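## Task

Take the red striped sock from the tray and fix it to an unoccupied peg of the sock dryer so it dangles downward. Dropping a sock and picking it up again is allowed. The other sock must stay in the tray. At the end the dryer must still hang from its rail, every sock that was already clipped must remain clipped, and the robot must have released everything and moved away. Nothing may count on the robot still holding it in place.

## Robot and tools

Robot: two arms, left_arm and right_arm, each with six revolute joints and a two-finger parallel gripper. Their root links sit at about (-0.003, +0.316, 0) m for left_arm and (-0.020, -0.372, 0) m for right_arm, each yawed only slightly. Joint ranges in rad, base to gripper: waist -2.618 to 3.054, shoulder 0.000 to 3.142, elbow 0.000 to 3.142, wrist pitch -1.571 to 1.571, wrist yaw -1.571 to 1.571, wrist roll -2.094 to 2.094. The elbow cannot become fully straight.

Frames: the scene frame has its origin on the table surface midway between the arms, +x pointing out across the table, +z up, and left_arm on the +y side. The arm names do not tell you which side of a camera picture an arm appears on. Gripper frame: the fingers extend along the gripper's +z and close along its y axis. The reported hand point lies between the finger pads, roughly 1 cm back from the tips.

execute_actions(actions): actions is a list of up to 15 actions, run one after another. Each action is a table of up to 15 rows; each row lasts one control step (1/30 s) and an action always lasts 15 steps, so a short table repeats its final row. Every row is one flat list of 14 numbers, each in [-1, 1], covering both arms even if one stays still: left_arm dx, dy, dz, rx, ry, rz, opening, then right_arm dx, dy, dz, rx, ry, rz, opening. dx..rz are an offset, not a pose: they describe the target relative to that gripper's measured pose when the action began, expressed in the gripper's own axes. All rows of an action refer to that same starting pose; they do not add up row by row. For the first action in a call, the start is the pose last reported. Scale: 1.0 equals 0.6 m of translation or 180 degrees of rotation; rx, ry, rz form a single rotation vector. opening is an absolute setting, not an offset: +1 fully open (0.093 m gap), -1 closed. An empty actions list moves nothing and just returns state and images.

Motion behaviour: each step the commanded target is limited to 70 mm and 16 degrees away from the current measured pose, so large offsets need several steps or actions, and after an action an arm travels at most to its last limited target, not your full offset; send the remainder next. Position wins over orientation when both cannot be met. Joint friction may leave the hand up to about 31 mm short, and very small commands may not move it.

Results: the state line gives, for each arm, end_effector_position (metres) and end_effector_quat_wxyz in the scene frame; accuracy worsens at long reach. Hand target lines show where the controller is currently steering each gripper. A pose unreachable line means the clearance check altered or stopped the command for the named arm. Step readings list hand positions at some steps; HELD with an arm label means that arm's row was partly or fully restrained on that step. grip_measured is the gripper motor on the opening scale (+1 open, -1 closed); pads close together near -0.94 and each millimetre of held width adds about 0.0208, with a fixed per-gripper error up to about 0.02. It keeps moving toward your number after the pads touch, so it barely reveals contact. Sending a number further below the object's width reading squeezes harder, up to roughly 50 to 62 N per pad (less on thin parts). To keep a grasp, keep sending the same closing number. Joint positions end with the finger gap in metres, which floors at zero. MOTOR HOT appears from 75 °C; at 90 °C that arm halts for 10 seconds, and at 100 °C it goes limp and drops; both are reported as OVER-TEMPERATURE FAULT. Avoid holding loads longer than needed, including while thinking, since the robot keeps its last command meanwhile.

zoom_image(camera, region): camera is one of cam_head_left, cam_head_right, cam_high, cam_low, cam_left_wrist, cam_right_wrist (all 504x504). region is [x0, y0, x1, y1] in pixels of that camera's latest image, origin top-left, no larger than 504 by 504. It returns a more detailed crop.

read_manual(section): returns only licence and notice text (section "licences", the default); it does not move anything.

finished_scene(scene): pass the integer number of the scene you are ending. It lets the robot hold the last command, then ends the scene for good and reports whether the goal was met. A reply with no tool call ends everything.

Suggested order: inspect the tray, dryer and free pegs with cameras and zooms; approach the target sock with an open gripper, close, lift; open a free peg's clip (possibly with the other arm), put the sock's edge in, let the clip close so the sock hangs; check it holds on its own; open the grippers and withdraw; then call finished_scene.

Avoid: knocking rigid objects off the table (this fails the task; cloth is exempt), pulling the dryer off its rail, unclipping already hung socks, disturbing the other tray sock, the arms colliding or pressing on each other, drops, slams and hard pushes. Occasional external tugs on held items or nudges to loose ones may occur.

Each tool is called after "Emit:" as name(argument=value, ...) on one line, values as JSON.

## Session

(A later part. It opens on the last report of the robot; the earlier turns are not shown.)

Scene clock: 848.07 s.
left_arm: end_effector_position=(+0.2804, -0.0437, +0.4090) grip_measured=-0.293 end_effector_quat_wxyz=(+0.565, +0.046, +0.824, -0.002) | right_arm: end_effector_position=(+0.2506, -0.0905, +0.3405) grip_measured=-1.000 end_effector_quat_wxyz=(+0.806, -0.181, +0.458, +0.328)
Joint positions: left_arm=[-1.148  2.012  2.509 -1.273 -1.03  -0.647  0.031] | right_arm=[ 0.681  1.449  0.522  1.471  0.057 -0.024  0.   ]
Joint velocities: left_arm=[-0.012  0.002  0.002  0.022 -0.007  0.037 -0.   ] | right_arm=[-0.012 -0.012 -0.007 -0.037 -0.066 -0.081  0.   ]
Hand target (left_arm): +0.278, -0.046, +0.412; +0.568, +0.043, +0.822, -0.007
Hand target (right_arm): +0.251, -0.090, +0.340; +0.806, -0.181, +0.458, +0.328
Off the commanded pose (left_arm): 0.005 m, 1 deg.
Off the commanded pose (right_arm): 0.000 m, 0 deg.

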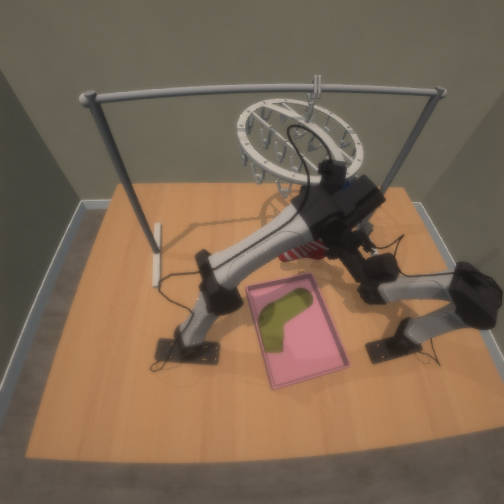

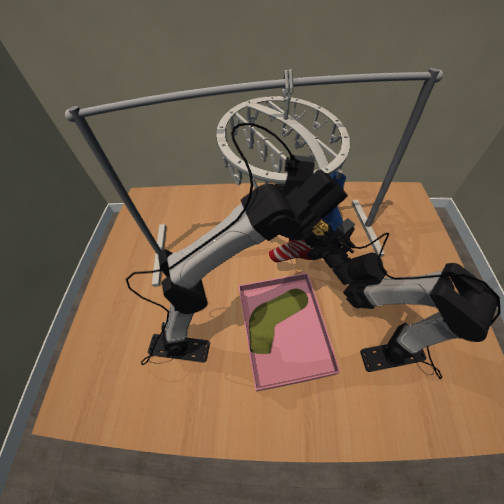

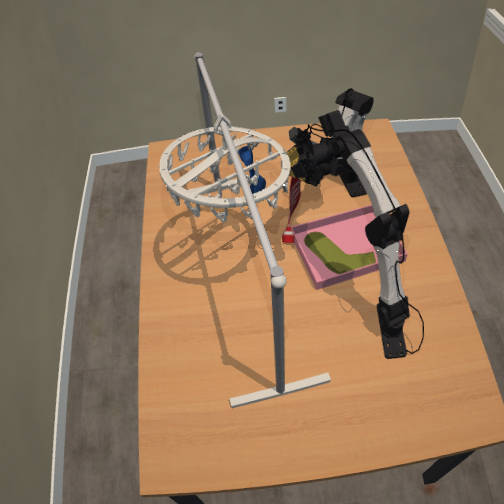

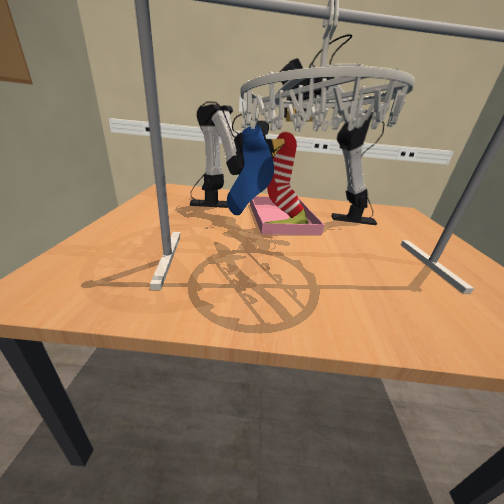

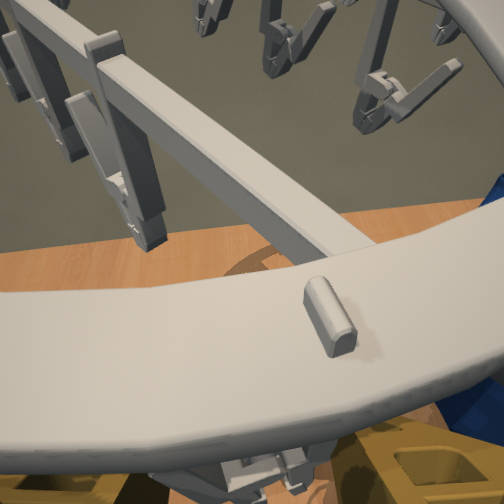

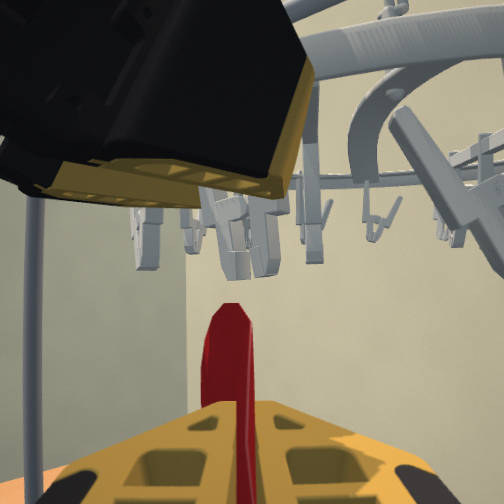

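Emit:
execute_actions(actions=[[[0,0,0,0,0,0,-0.31,0,0,0,0,0,0,-1],[0,0,0,0,0,0,-0.32,0,0,0,0,0,0,-1],[0,0,0,0,0,0,-0.33,0,0,0,0,0,0,-1],[0,0,0,0,0,0,-0.34,0,0,0,0,0,0,-1],[0,0,0,0,0,0,-0.35,0,0,0,0,0,0,-1],[0,0,0,0,0,0,-0.36,0,0,0,0,0,0,-1],[0,0,0,0,0,0,-0.37,0,0,0,0,0,0,-1],[0,0,0,0,0,0,-0.38,0,0,0,0,0,0,-1],[0,0,0,0,0,0,-0.39,0,0,0,0,0,0,-1],[0,0,0,0,0,0,-0.40,0,0,0,0,0,0,-1],[0,0,0,0,0,0,-0.41,0,0,0,0,0,0,-1],[0,0,0,0,0,0,-0.42,0,0,0,0,0,0,-1],[0,0,0,0,0,0,-0.43,0,0,0,0,0,0,-1],[0,0,0,0,0,0,-0.44,0,0,0,0,0,0,-1],[0,0,0,0,0,0,-0.45,0,0,0,0,0,0,-1]]])

Emit:
zoom_image(camera="cam_right_wrist", region=[150, 150, 350, 350])

Emit:
zoom_image(camera="cam_left_wrist", region=[60, 360, 480, 504])

Scene clock: 855.83 s.
left_arm: end_effector_position=(+0.2804, -0.0437, +0.4090) grip_measured=-0.431 end_effector_quat_wxyz=(+0.565, +0.046, +0.824, -0.002) | right_arm: end_effector_position=(+0.2506, -0.0905, +0.3405) grip_measured=-1.000 end_effector_quat_wxyz=(+0.806, -0.181, +0.458, +0.328)
Joint positions: left_arm=[-1.148  2.012  2.509 -1.273 -1.03  -0.647  0.025] | right_arm=[ 0.681  1.449  0.522  1.471  0.057 -0.024  0.   ]
Joint velocities: left_arm=[ 0.002 -0.002  0.007  0.037  0.007  0.007 -0.008] | right_arm=[ 0.007  0.002  0.007  0.051 -0.037 -0.007  0.   ]
Hand target (left_arm): +0.280, -0.044, +0.409; +0.565, +0.046, +0.824, -0.002
Hand target (right_arm): +0.251, -0.090, +0.340; +0.806, -0.181, +0.458, +0.328
Off the commanded pose (left_arm): 0.000 m, 0 deg.
Off the commanded pose (right_arm): 0.000 m, 0 deg.
Step readings (end_effector_position):
0: left_arm (+0.2804, -0.0437, +0.4090) | right_arm (+0.2506, -0.0905, +0.3405)
1: left_arm (+0.2804, -0.0437, +0.4090) | right_arm (+0.2506, -0.0905, +0.3405)
2: left_arm (+0.2804, -0.0437, +0.4090) | right_arm (+0.2506, -0.0905, +0.3405)
4: left_arm (+0.2804, -0.0437, +0.4090) | right_arm (+0.2506, -0.0905, +0.3405)
8: left_arm (+0.2804, -0.0437, +0.4090) | right_arm (+0.2506, -0.0905, +0.3405)
15: end_effector_position above

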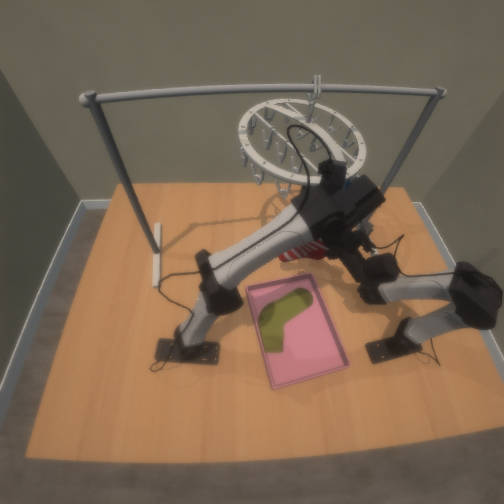

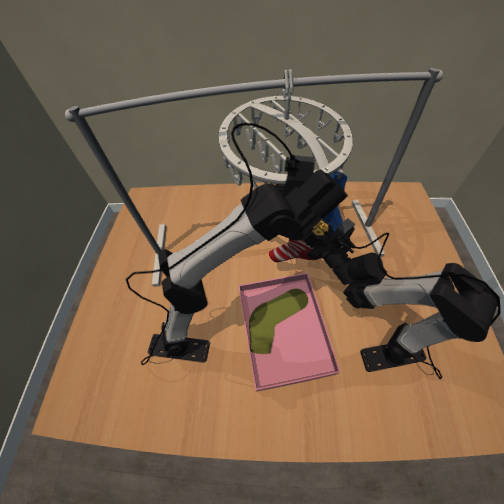

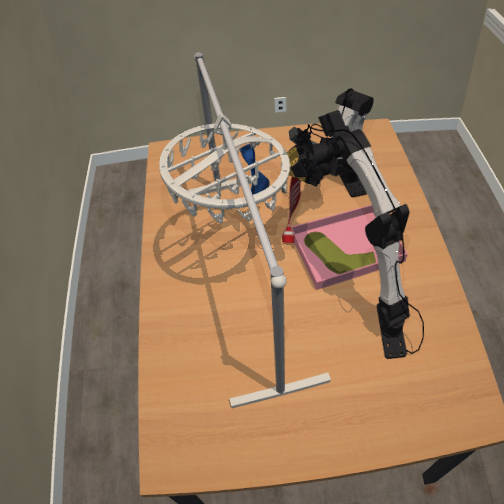

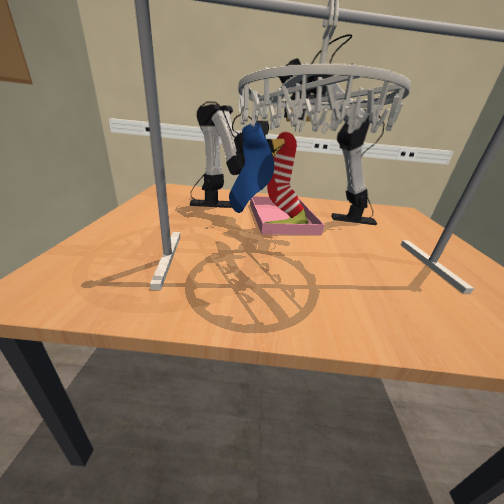

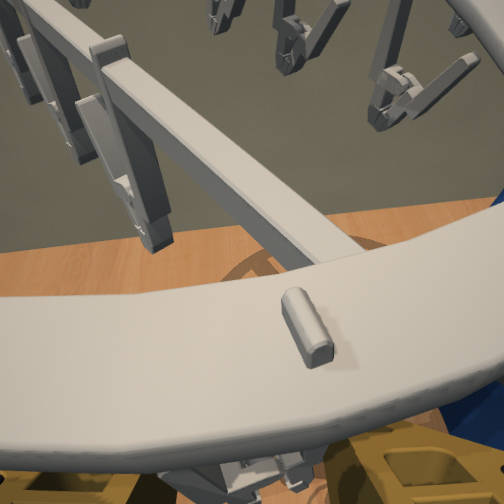

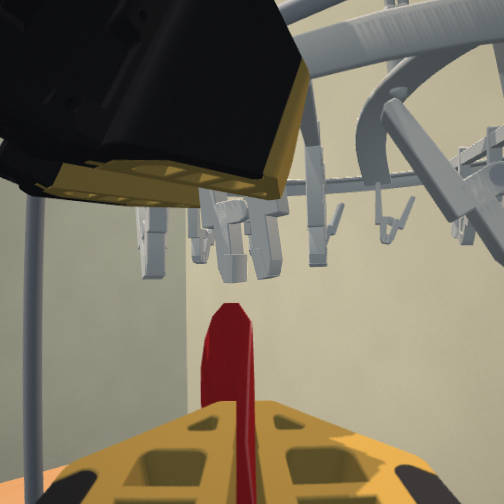

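Region (150, 150, 350, 350) of cam_right_wrist's 504x504 image, scaled by 2.520, with more detail than that image has.

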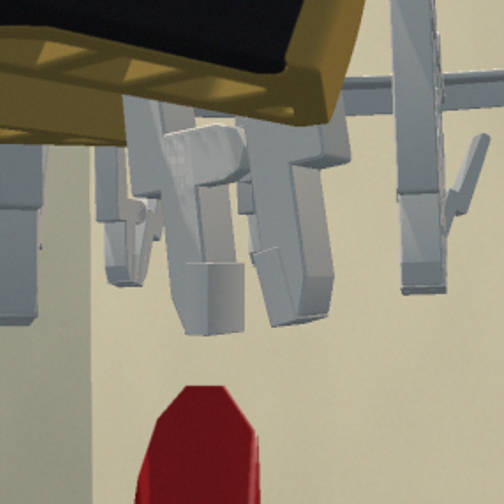

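Region (60, 360, 480, 504) of cam_left_wrist's 504x504 image, scaled by 1.200, with more detail than that image has; it fills the top 173 rows of this view, and the rest is white.

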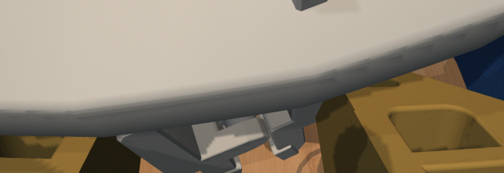

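Emit:
zoom_image(camera="cam_low", region=[220, 70, 340, 190])

Emit:
zoom_image(camera="cam_high", region=[240, 110, 360, 230])

Region (220, 70, 340, 190) of cam_low's 504x504 image, scaled by 4.200, with more detail than that image has.

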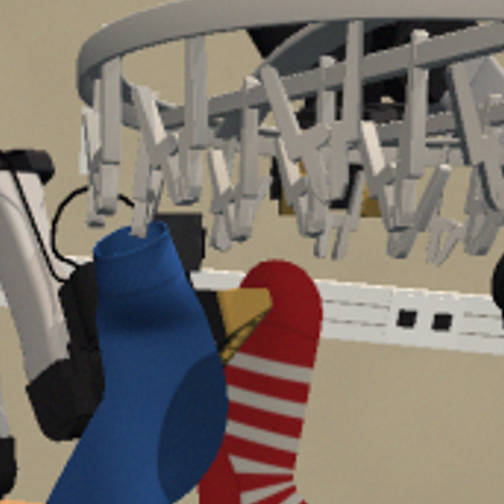

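Region (240, 110, 360, 230) of cam_high's 504x504 image, scaled by 4.200, with more detail than that image has.

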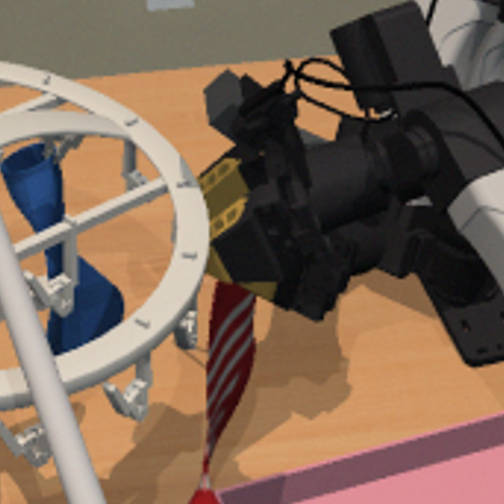

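Emit:
execute_actions(actions=[[[0,0,0,0,0,0,-0.46,0.0028,-0.0003,0.0043,0.0013,-0.0008,-0.0008,-1],[0,0,0,0,0,0,-0.47,0.0056,-0.0005,0.0087,0.0025,-0.0015,-0.0015,-1],[0,0,0,0,0,0,-0.48,0.0084,-0.0008,0.0130,0.0038,-0.0023,-0.0023,-1],[0,0,0,0,0,0,-0.49,0.0112,-0.0011,0.0174,0.0051,-0.0030,-0.0030,-1],[0,0,0,0,0,0,-0.50,0.0140,-0.0014,0.0217,0.0063,-0.0038,-0.0038,-1],[0,0,0,0,0,0,-0.51,0.0168,-0.0016,0.0260,0.0076,-0.0045,-0.0046,-1],[0,0,0,0,0,0,-0.52,0.0196,-0.0019,0.0304,0.0089,-0.0053,-0.0053,-1],[0,0,0,0,0,0,-0.53,0.0224,-0.0022,0.0347,0.0101,-0.0060,-0.0061,-1],[0,0,0,0,0,0,-0.54,0.0252,-0.0025,0.0391,0.0114,-0.0068,-0.0068,-1],[0,0,0,0,0,0,-0.55,0.0280,-0.0027,0.0434,0.0127,-0.0075,-0.0076,-1],[0,0,0,0,0,0,-0.56,0.0308,-0.0030,0.0477,0.0139,-0.0083,-0.0084,-1],[0,0,0,0,0,0,-0.57,0.0336,-0.0033,0.0521,0.0152,-0.0090,-0.0091,-1],[0,0,0,0,0,0,-0.58,0.0364,-0.0036,0.0564,0.0165,-0.0098,-0.0099,-1],[0,0,0,0,0,0,-0.59,0.0392,-0.0038,0.0608,0.0177,-0.0105,-0.0106,-1],[0,0,0,0,0,0,-0.60,0.0420,-0.0041,0.0651,0.0190,-0.0113,-0.0114,-1]]])

Scene clock: 959.60 s.
left_arm: end_effector_position=(+0.2804, -0.0437, +0.4090) grip_measured=-0.482 end_effector_quat_wxyz=(+0.565, +0.046, +0.824, -0.002) | right_arm: end_effector_position=(+0.2812, -0.0640, +0.3279) grip_measured=-1.000 end_effector_quat_wxyz=(+0.810, -0.173, +0.468, +0.308)
Joint positions: left_arm=[-1.148  2.012  2.509 -1.273 -1.03  -0.647  0.022] | right_arm=[ 0.687  1.634  0.648  1.517  0.103 -0.05   0.   ]
Joint velocities: left_arm=[ 0.017  0.002  0.012  0.022  0.051  0.037 -0.   ] | right_arm=[ 0.022  0.403  0.374  0.125  0.081 -0.066  0.   ]
Hand target (left_arm): +0.280, -0.044, +0.409; +0.565, +0.046, +0.824, -0.002
Hand target (right_arm): +0.284, -0.060, +0.338; +0.824, -0.160, +0.452, +0.304
Off the commanded pose (left_arm): 0.000 m, 0 deg.
Off the commanded pose (right_arm): 0.013 m, 3 deg.
Step readings (end_effector_position):
0: left_arm (+0.2804, -0.0437, +0.4090) | right_arm (+0.2506, -0.0905, +0.3405)
1: left_arm (+0.2804, -0.0437, +0.4090) | right_arm (+0.2506, -0.0905, +0.3405)
2: left_arm (+0.2804, -0.0437, +0.4090) | right_arm (+0.2508, -0.0903, +0.3399)
4: left_arm (+0.2804, -0.0437, +0.4090) | right_arm (+0.2530, -0.0887, +0.3368)
8: left_arm (+0.2804, -0.0437, +0.4090) | right_arm (+0.2644, -0.0792, +0.3295)
15: end_effector_position above

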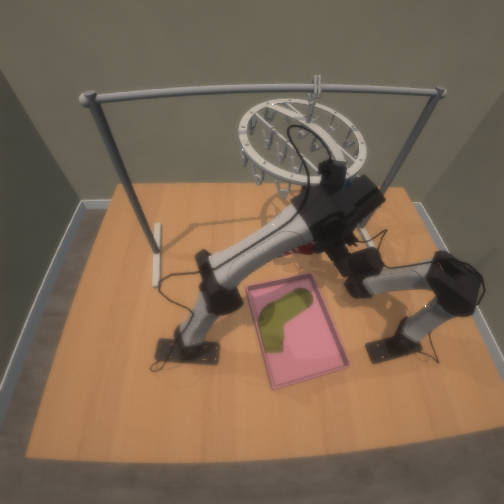

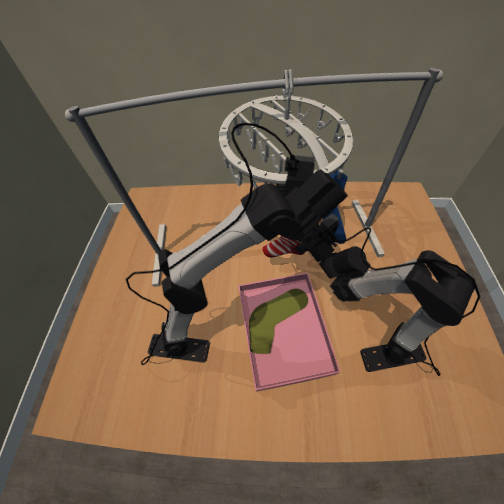

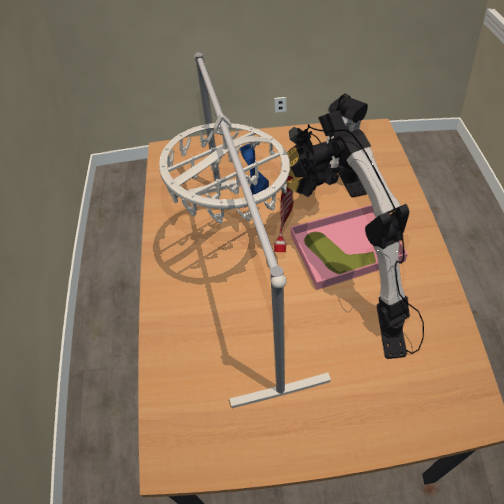

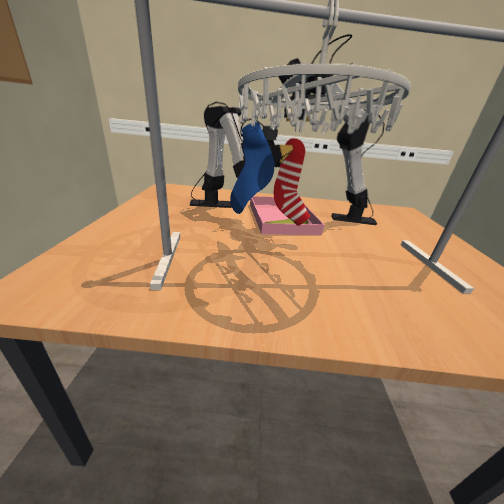

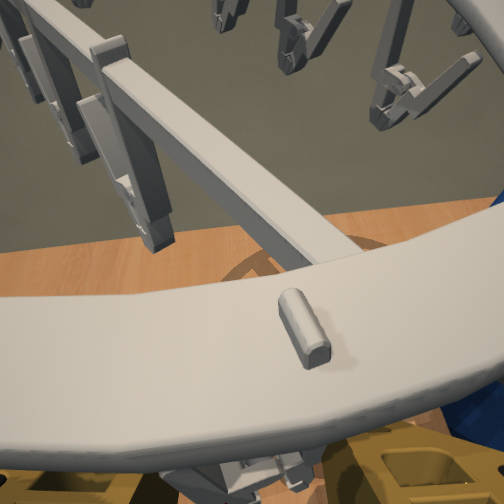

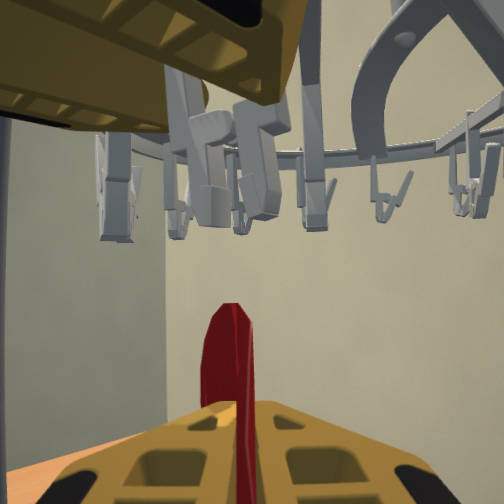

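Emit:
execute_actions(actions=[])

Emit:
zoom_image(camera="cam_right_wrist", region=[130, 130, 340, 340])

Emit:
zoom_image(camera="cam_low", region=[250, 90, 340, 180])

Scene clock: 963.30 s.
left_arm: end_effector_position=(+0.2804, -0.0437, +0.4090) grip_measured=-0.482 end_effector_quat_wxyz=(+0.565, +0.046, +0.824, -0.002) | right_arm: end_effector_position=(+0.2855, -0.0629, +0.3289) grip_measured=-1.000 end_effector_quat_wxyz=(+0.816, -0.166, +0.464, +0.301)
Joint positions: left_arm=[-1.148  2.012  2.509 -1.273 -1.03  -0.647  0.022] | right_arm=[ 0.689  1.66   0.668  1.536  0.121 -0.062  0.   ]
Joint velocities: left_arm=[-0.012 -0.012 -0.012  0.037 -0.037  0.007 -0.001] | right_arm=[ 0.002 -0.002 -0.012  0.037 -0.007 -0.037  0.   ]
Hand target (left_arm): +0.280, -0.044, +0.409; +0.565, +0.046, +0.824, -0.002
Hand target (right_arm): +0.284, -0.060, +0.338; +0.824, -0.160, +0.452, +0.303
Off the commanded pose (left_arm): 0.000 m, 0 deg.
Off the commanded pose (right_arm): 0.011 m, 2 deg.

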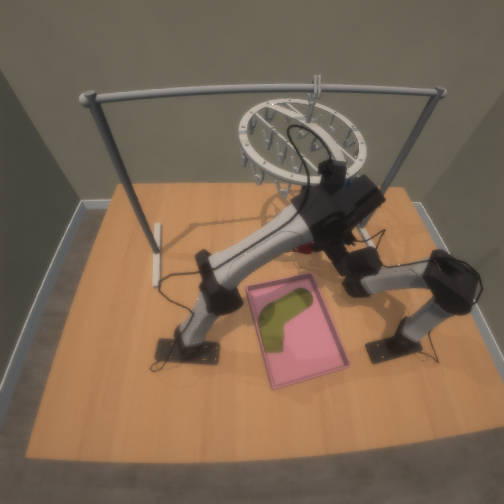

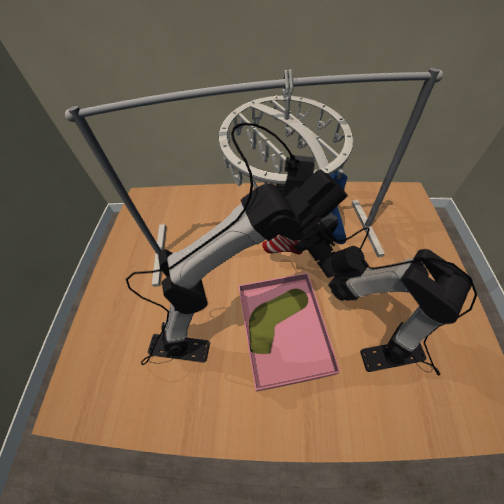

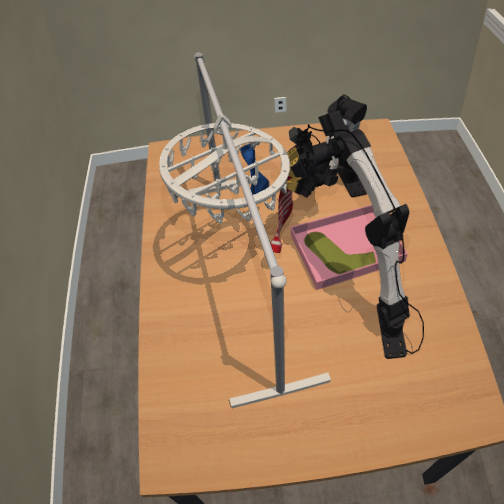

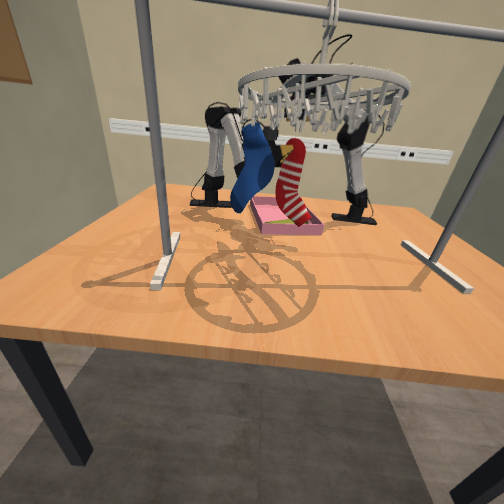

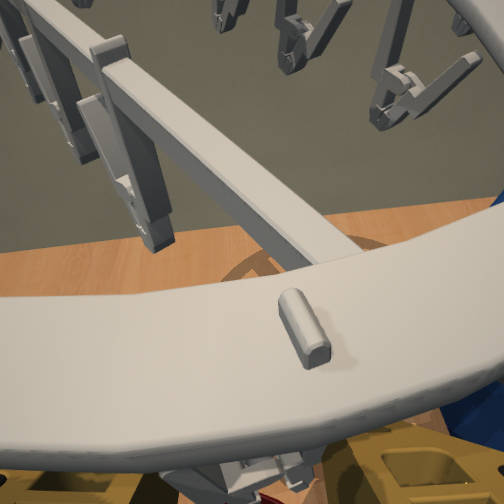

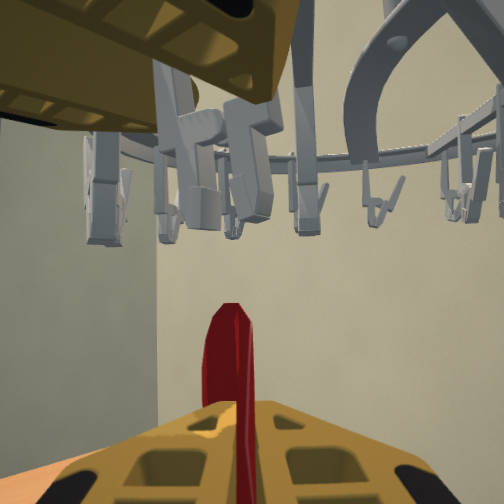

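Region (130, 130, 340, 340) of cam_right_wrist's 504x504 image, scaled by 2.400, with more detail than that image has.

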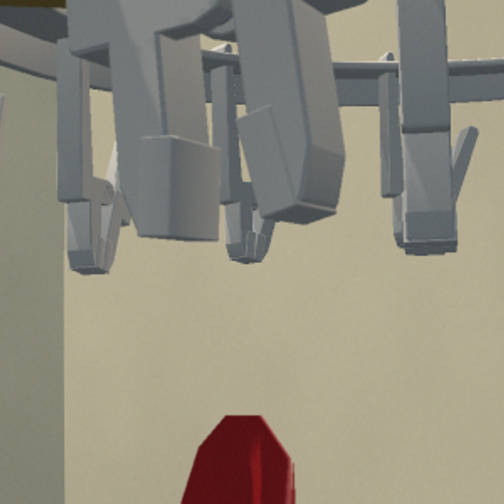

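Region (250, 90, 340, 180) of cam_low's 504x504 image, scaled by 5.600, with more detail than that image has.

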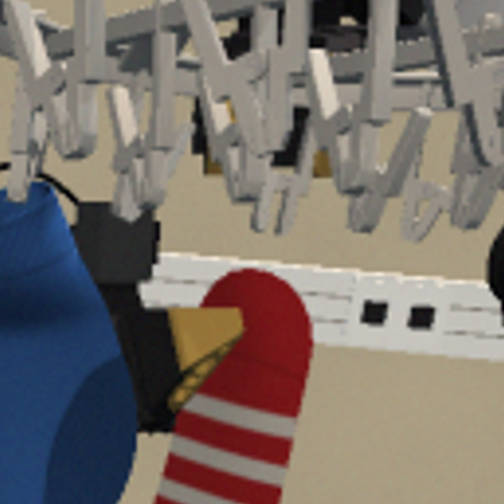

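Emit:
zoom_image(camera="cam_left_wrist", region=[170, 424, 350, 504])

Region (170, 424, 350, 504) of cam_left_wrist's 504x504 image, scaled by 2.800, with more detail than that image has.

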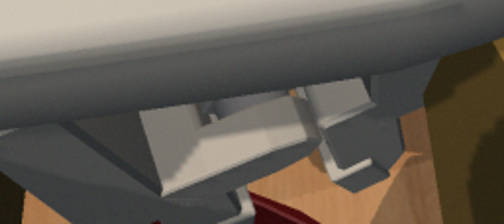

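Emit:
execute_actions(actions=[[[0,0,0,0,0,0,-0.50,-0.0019,0,0.0011,0,-0.0011,0,-1],[0,0,0,0,0,0,-0.49,-0.0038,0,0.0023,0,-0.0022,0,-1],[0,0,0,0,0,0,-0.48,-0.0057,0,0.0034,0,-0.0033,0,-1],[0,0,0,0,0,0,-0.48,-0.0076,0,0.0046,0,-0.0045,0,-1],[0,0,0,0,0,0,-0.48,-0.0095,0,0.0057,0,-0.0056,0,-1],[0,0,0,0,0,0,-0.48,-0.0114,0,0.0068,0,-0.0067,0,-1],[0,0,0,0,0,0,-0.48,-0.0133,0,0.0080,0,-0.0078,0,-1],[0,0,0,0,0,0,-0.48,-0.0153,0,0.0091,0,-0.0089,0,-1],[0,0,0,0,0,0,-0.48,-0.0172,0,0.0103,0,-0.0100,0,-1],[0,0,0,0,0,0,-0.48,-0.0191,0,0.0114,0,-0.0111,0,-1],[0,0,0,0,0,0,-0.48,-0.0210,0,0.0125,0,-0.0122,0,-1],[0,0,0,0,0,0,-0.48,-0.0229,0,0.0137,0,-0.0134,0,-1],[0,0,0,0,0,0,-0.48,-0.0248,0,0.0148,0,-0.0145,0,-1],[0,0,0,0,0,0,-0.48,-0.0267,0,0.0160,0,-0.0156,0,-1],[0,0,0,0,0,0,-0.48,-0.0286,0,0.0171,0,-0.0167,0,-1]]])

Scene clock: 993.67 s.
left_arm: end_effector_position=(+0.2804, -0.0437, +0.4090) grip_measured=-0.466 end_effector_quat_wxyz=(+0.565, +0.046, +0.824, -0.002) | right_arm: end_effector_position=(+0.2857, -0.0627, +0.3307) grip_measured=-1.000 end_effector_quat_wxyz=(+0.817, -0.165, +0.463, +0.301)
Joint positions: left_arm=[-1.148  2.012  2.509 -1.273 -1.03  -0.647  0.023] | right_arm=[ 0.689  1.66   0.672  1.536  0.121 -0.062  0.   ]
Joint velocities: left_arm=[-0.002  0.002  0.012  0.066  0.022  0.037 -0.001] | right_arm=[ 0.002 -0.012  0.11  -0.022  0.022  0.051  0.   ]
Hand target (left_arm): +0.280, -0.044, +0.409; +0.565, +0.046, +0.824, -0.002
Hand target (right_arm): +0.285, -0.064, +0.348; +0.828, -0.158, +0.443, +0.305
Off the commanded pose (left_arm): 0.000 m, 0 deg.
Off the commanded pose (right_arm): 0.018 m, 3 deg.
Step readings (end_effector_position):
0: left_arm (+0.2804, -0.0437, +0.4090) | right_arm (+0.2855, -0.0629, +0.3289)
1: left_arm (+0.2804, -0.0437, +0.4090) | right_arm (+0.2855, -0.0629, +0.3289)
2: left_arm (+0.2804, -0.0437, +0.4090) | right_arm (+0.2855, -0.0629, +0.3289)
4: left_arm (+0.2804, -0.0437, +0.4090) | right_arm (+0.2855, -0.0629, +0.3289)
8: left_arm (+0.2804, -0.0437, +0.4090) | right_arm (+0.2855, -0.0629, +0.3289)
15: end_effector_position above

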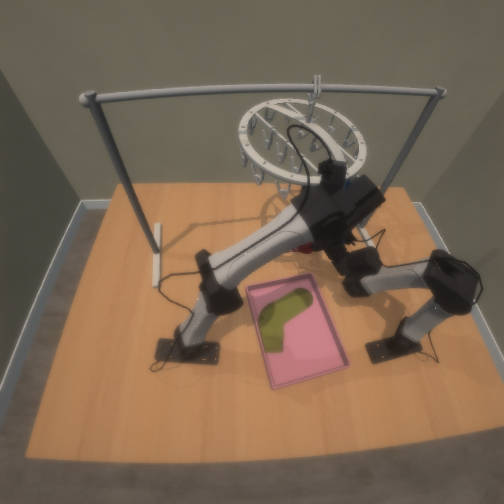

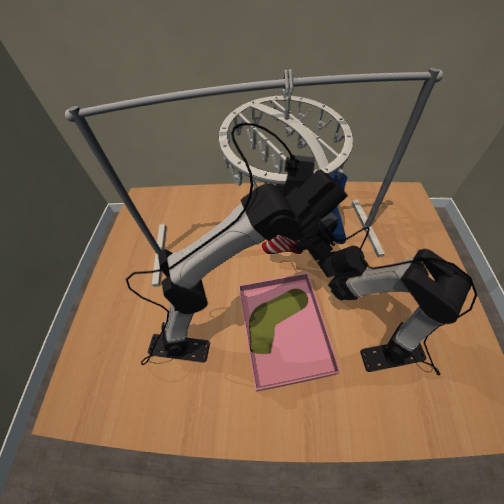

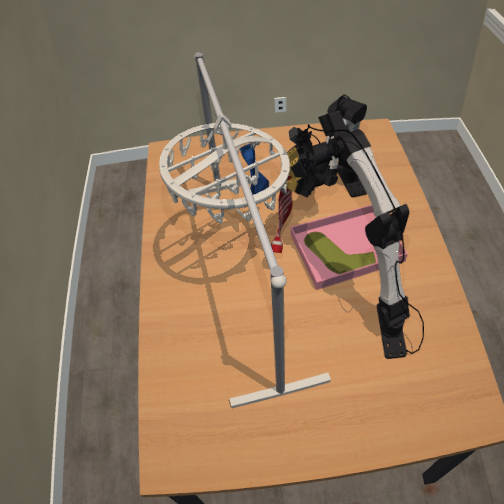

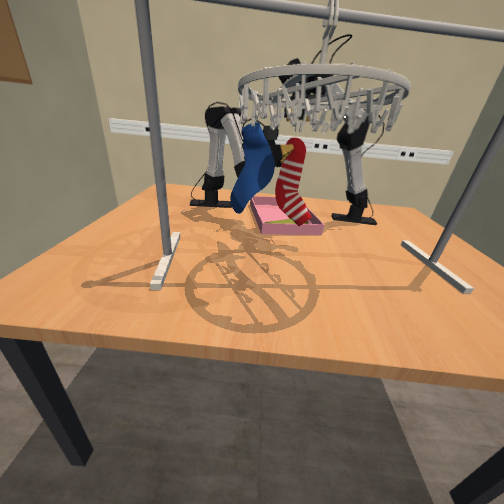

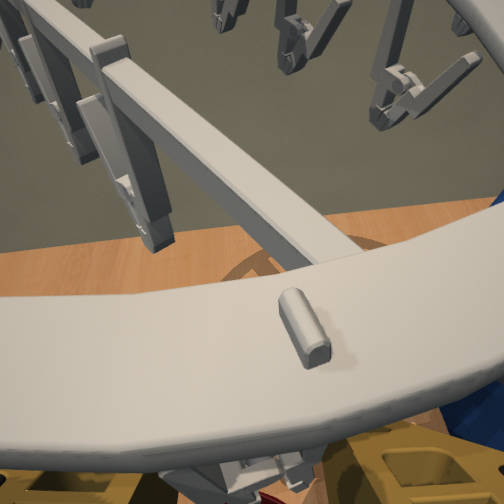

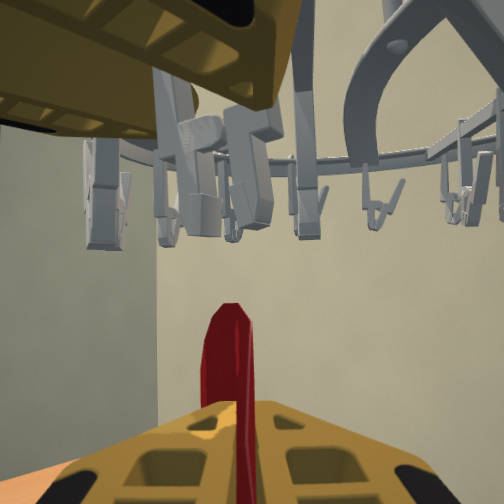

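Emit:
execute_actions(actions=[])

Emit:
zoom_image(camera="cam_right_wrist", region=[130, 150, 340, 360])

Scene clock: 995.27 s.
left_arm: end_effector_position=(+0.2804, -0.0437, +0.4090) grip_measured=-0.466 end_effector_quat_wxyz=(+0.565, +0.046, +0.824, -0.002) | right_arm: end_effector_position=(+0.2860, -0.0624, +0.3349) grip_measured=-1.000 end_effector_quat_wxyz=(+0.820, -0.163, +0.459, +0.303)
Joint positions: left_arm=[-1.148  2.012  2.509 -1.273 -1.03  -0.647  0.023] | right_arm=[ 0.689  1.66   0.683  1.536  0.121 -0.062  0.   ]
Joint velocities: left_arm=[-0.002  0.007  0.007 -0.007  0.007  0.051  0.001] | right_arm=[-0.002  0.002 -0.017  0.037 -0.051  0.037  0.   ]
Hand target (left_arm): +0.280, -0.044, +0.409; +0.565, +0.046, +0.824, -0.002
Hand target (right_arm): +0.285, -0.064, +0.349; +0.828, -0.157, +0.443, +0.305
Off the commanded pose (left_arm): 0.000 m, 0 deg.
Off the commanded pose (right_arm): 0.014 m, 2 deg.

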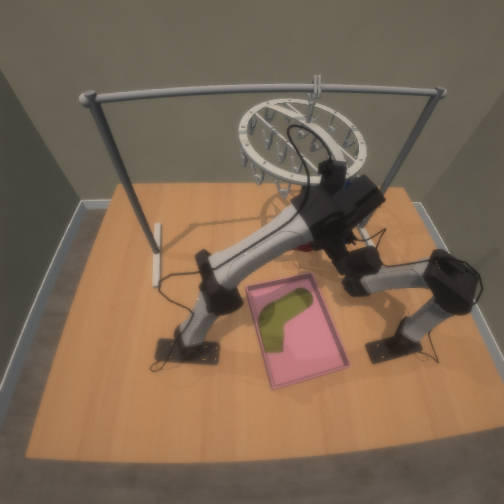

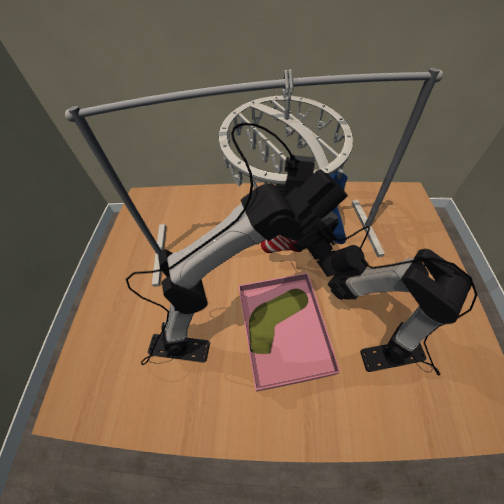

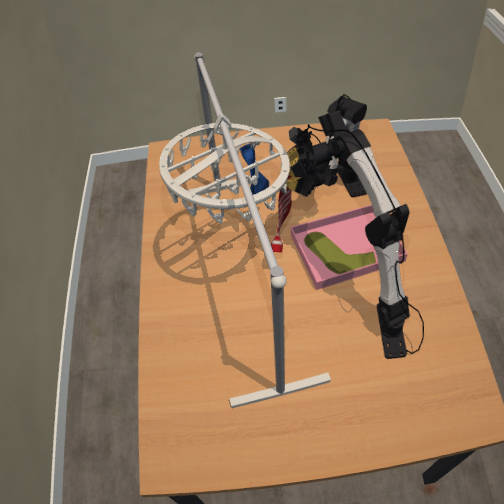

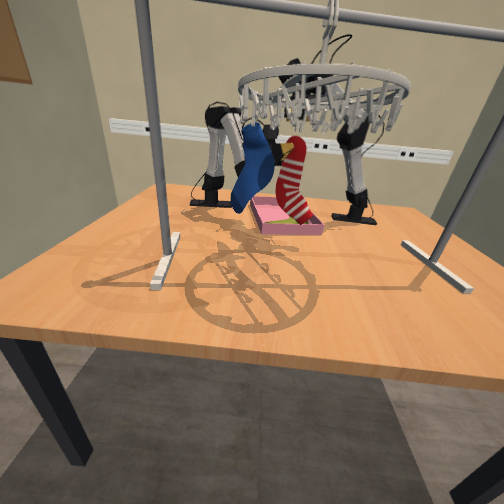

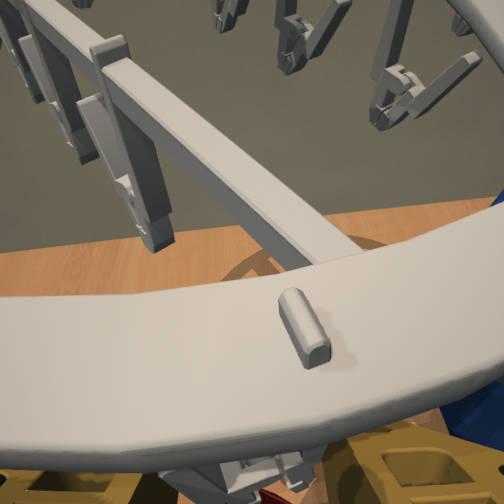

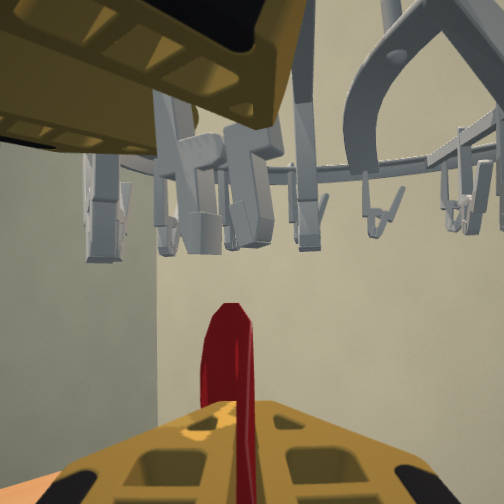

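Region (130, 150, 340, 360) of cam_right_wrist's 504x504 image, scaled by 2.400, with more detail than that image has.

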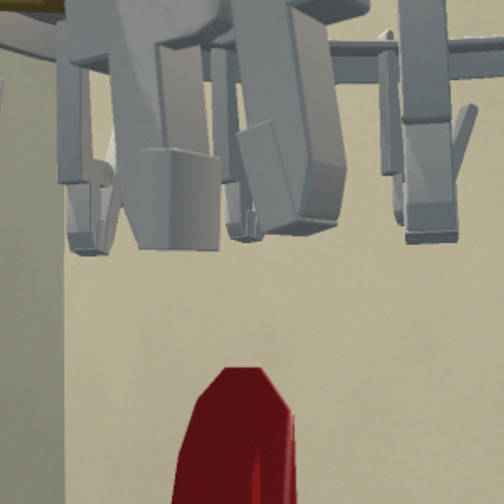

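Emit:
execute_actions(actions=[[[0,0,0,0,0,0,-0.48,-0.0199,0.0002,0.0123,0,-0.0125,0,-1],[0,0,0,0,0,0,-0.48,-0.0210,0.0003,0.0130,0,-0.0127,0,-1],[0,0,0,0,0,0,-0.48,-0.0221,0.0003,0.0136,0,-0.0129,0,-1],[0,0,0,0,0,0,-0.48,-0.0232,0.0003,0.0143,0,-0.0131,0,-1],[0,0,0,0,0,0,-0.48,-0.0243,0.0003,0.0150,0,-0.0133,0,-1],[0,0,0,0,0,0,-0.48,-0.0254,0.0003,0.0157,0,-0.0135,0,-1],[0,0,0,0,0,0,-0.48,-0.0266,0.0003,0.0164,0,-0.0137,0,-1],[0,0,0,0,0,0,-0.48,-0.0277,0.0004,0.0171,0,-0.0139,0,-1],[0,0,0,0,0,0,-0.48,-0.0288,0.0004,0.0178,0,-0.0141,0,-1],[0,0,0,0,0,0,-0.48,-0.0299,0.0004,0.0185,0,-0.0143,0,-1],[0,0,0,0,0,0,-0.48,-0.0310,0.0004,0.0191,0,-0.0145,0,-1],[0,0,0,0,0,0,-0.48,-0.0321,0.0004,0.0198,0,-0.0147,0,-1],[0,0,0,0,0,0,-0.48,-0.0332,0.0004,0.0205,0,-0.0149,0,-1],[0,0,0,0,0,0,-0.48,-0.0344,0.0004,0.0212,0,-0.0151,0,-1],[0,0,0,0,0,0,-0.48,-0.0355,0.0005,0.0219,0,-0.0153,0,-1]]])

Scene clock: 1006.80 s.
left_arm: end_effector_position=(+0.2804, -0.0437, +0.4090) grip_measured=-0.466 end_effector_quat_wxyz=(+0.565, +0.046, +0.824, -0.002) | right_arm: end_effector_position=(+0.2869, -0.0614, +0.3432) grip_measured=-1.000 end_effector_quat_wxyz=(+0.823, -0.159, +0.452, +0.305)
Joint positions: left_arm=[-1.148  2.012  2.509 -1.273 -1.03  -0.647  0.023] | right_arm=[ 0.689  1.657  0.705  1.528  0.121 -0.062  0.   ]
Joint velocities: left_arm=[ 0.017  0.002 -0.007  0.051 -0.081 -0.037  0.   ] | right_arm=[-0.007 -0.066  0.022 -0.037 -0.022 -0.007  0.   ]
Hand target (left_arm): +0.280, -0.044, +0.409; +0.565, +0.046, +0.824, -0.002
Hand target (right_arm): +0.285, -0.063, +0.360; +0.830, -0.155, +0.439, +0.307
Off the commanded pose (left_arm): 0.000 m, 0 deg.
Off the commanded pose (right_arm): 0.017 m, 2 deg.
Step readings (end_effector_position):
0: left_arm (+0.2804, -0.0437, +0.4090) | right_arm (+0.2860, -0.0624, +0.3349)
1: left_arm (+0.2804, -0.0437, +0.4090) | right_arm (+0.2860, -0.0624, +0.3349)
2: left_arm (+0.2804, -0.0437, +0.4090) | right_arm (+0.2860, -0.0624, +0.3349)
4: left_arm (+0.2804, -0.0437, +0.4090) | right_arm (+0.2860, -0.0624, +0.3349)
8: left_arm (+0.2804, -0.0437, +0.4090) | right_arm (+0.2863, -0.0621, +0.3363)
15: end_effector_position above

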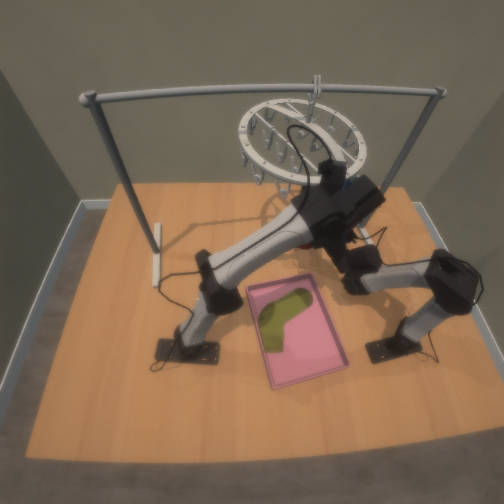

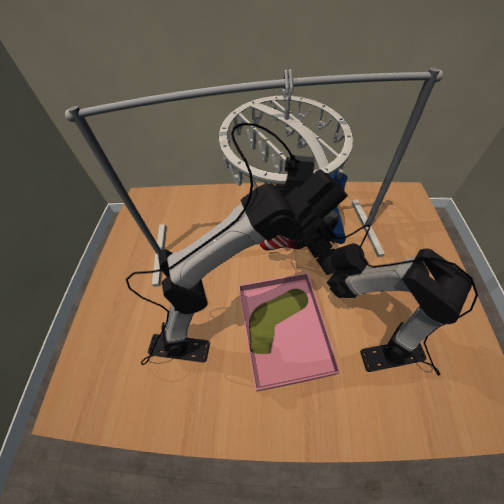

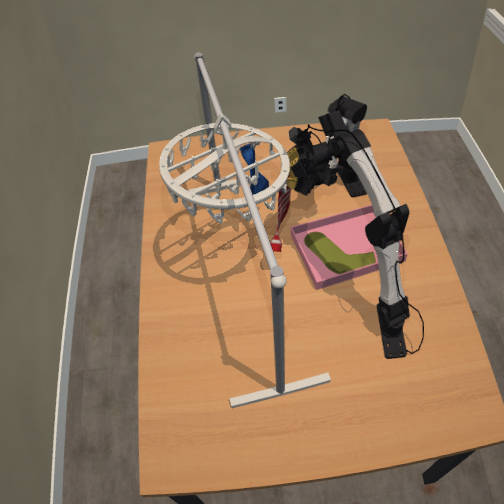

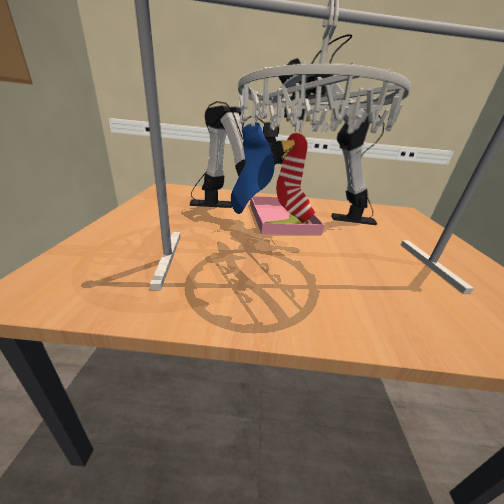

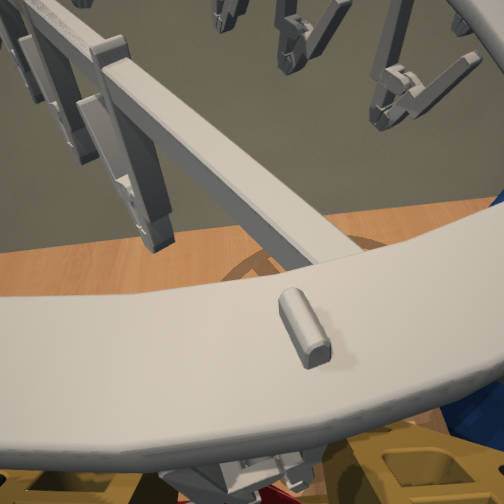

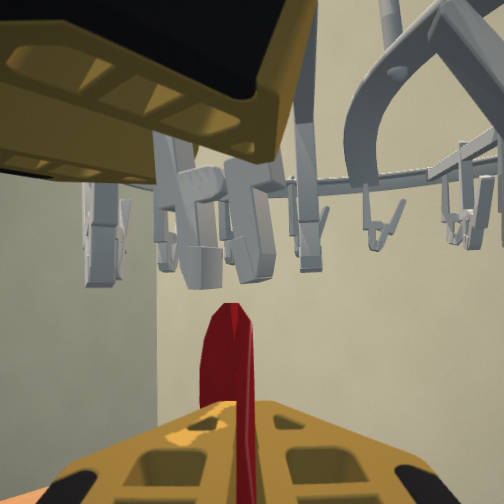

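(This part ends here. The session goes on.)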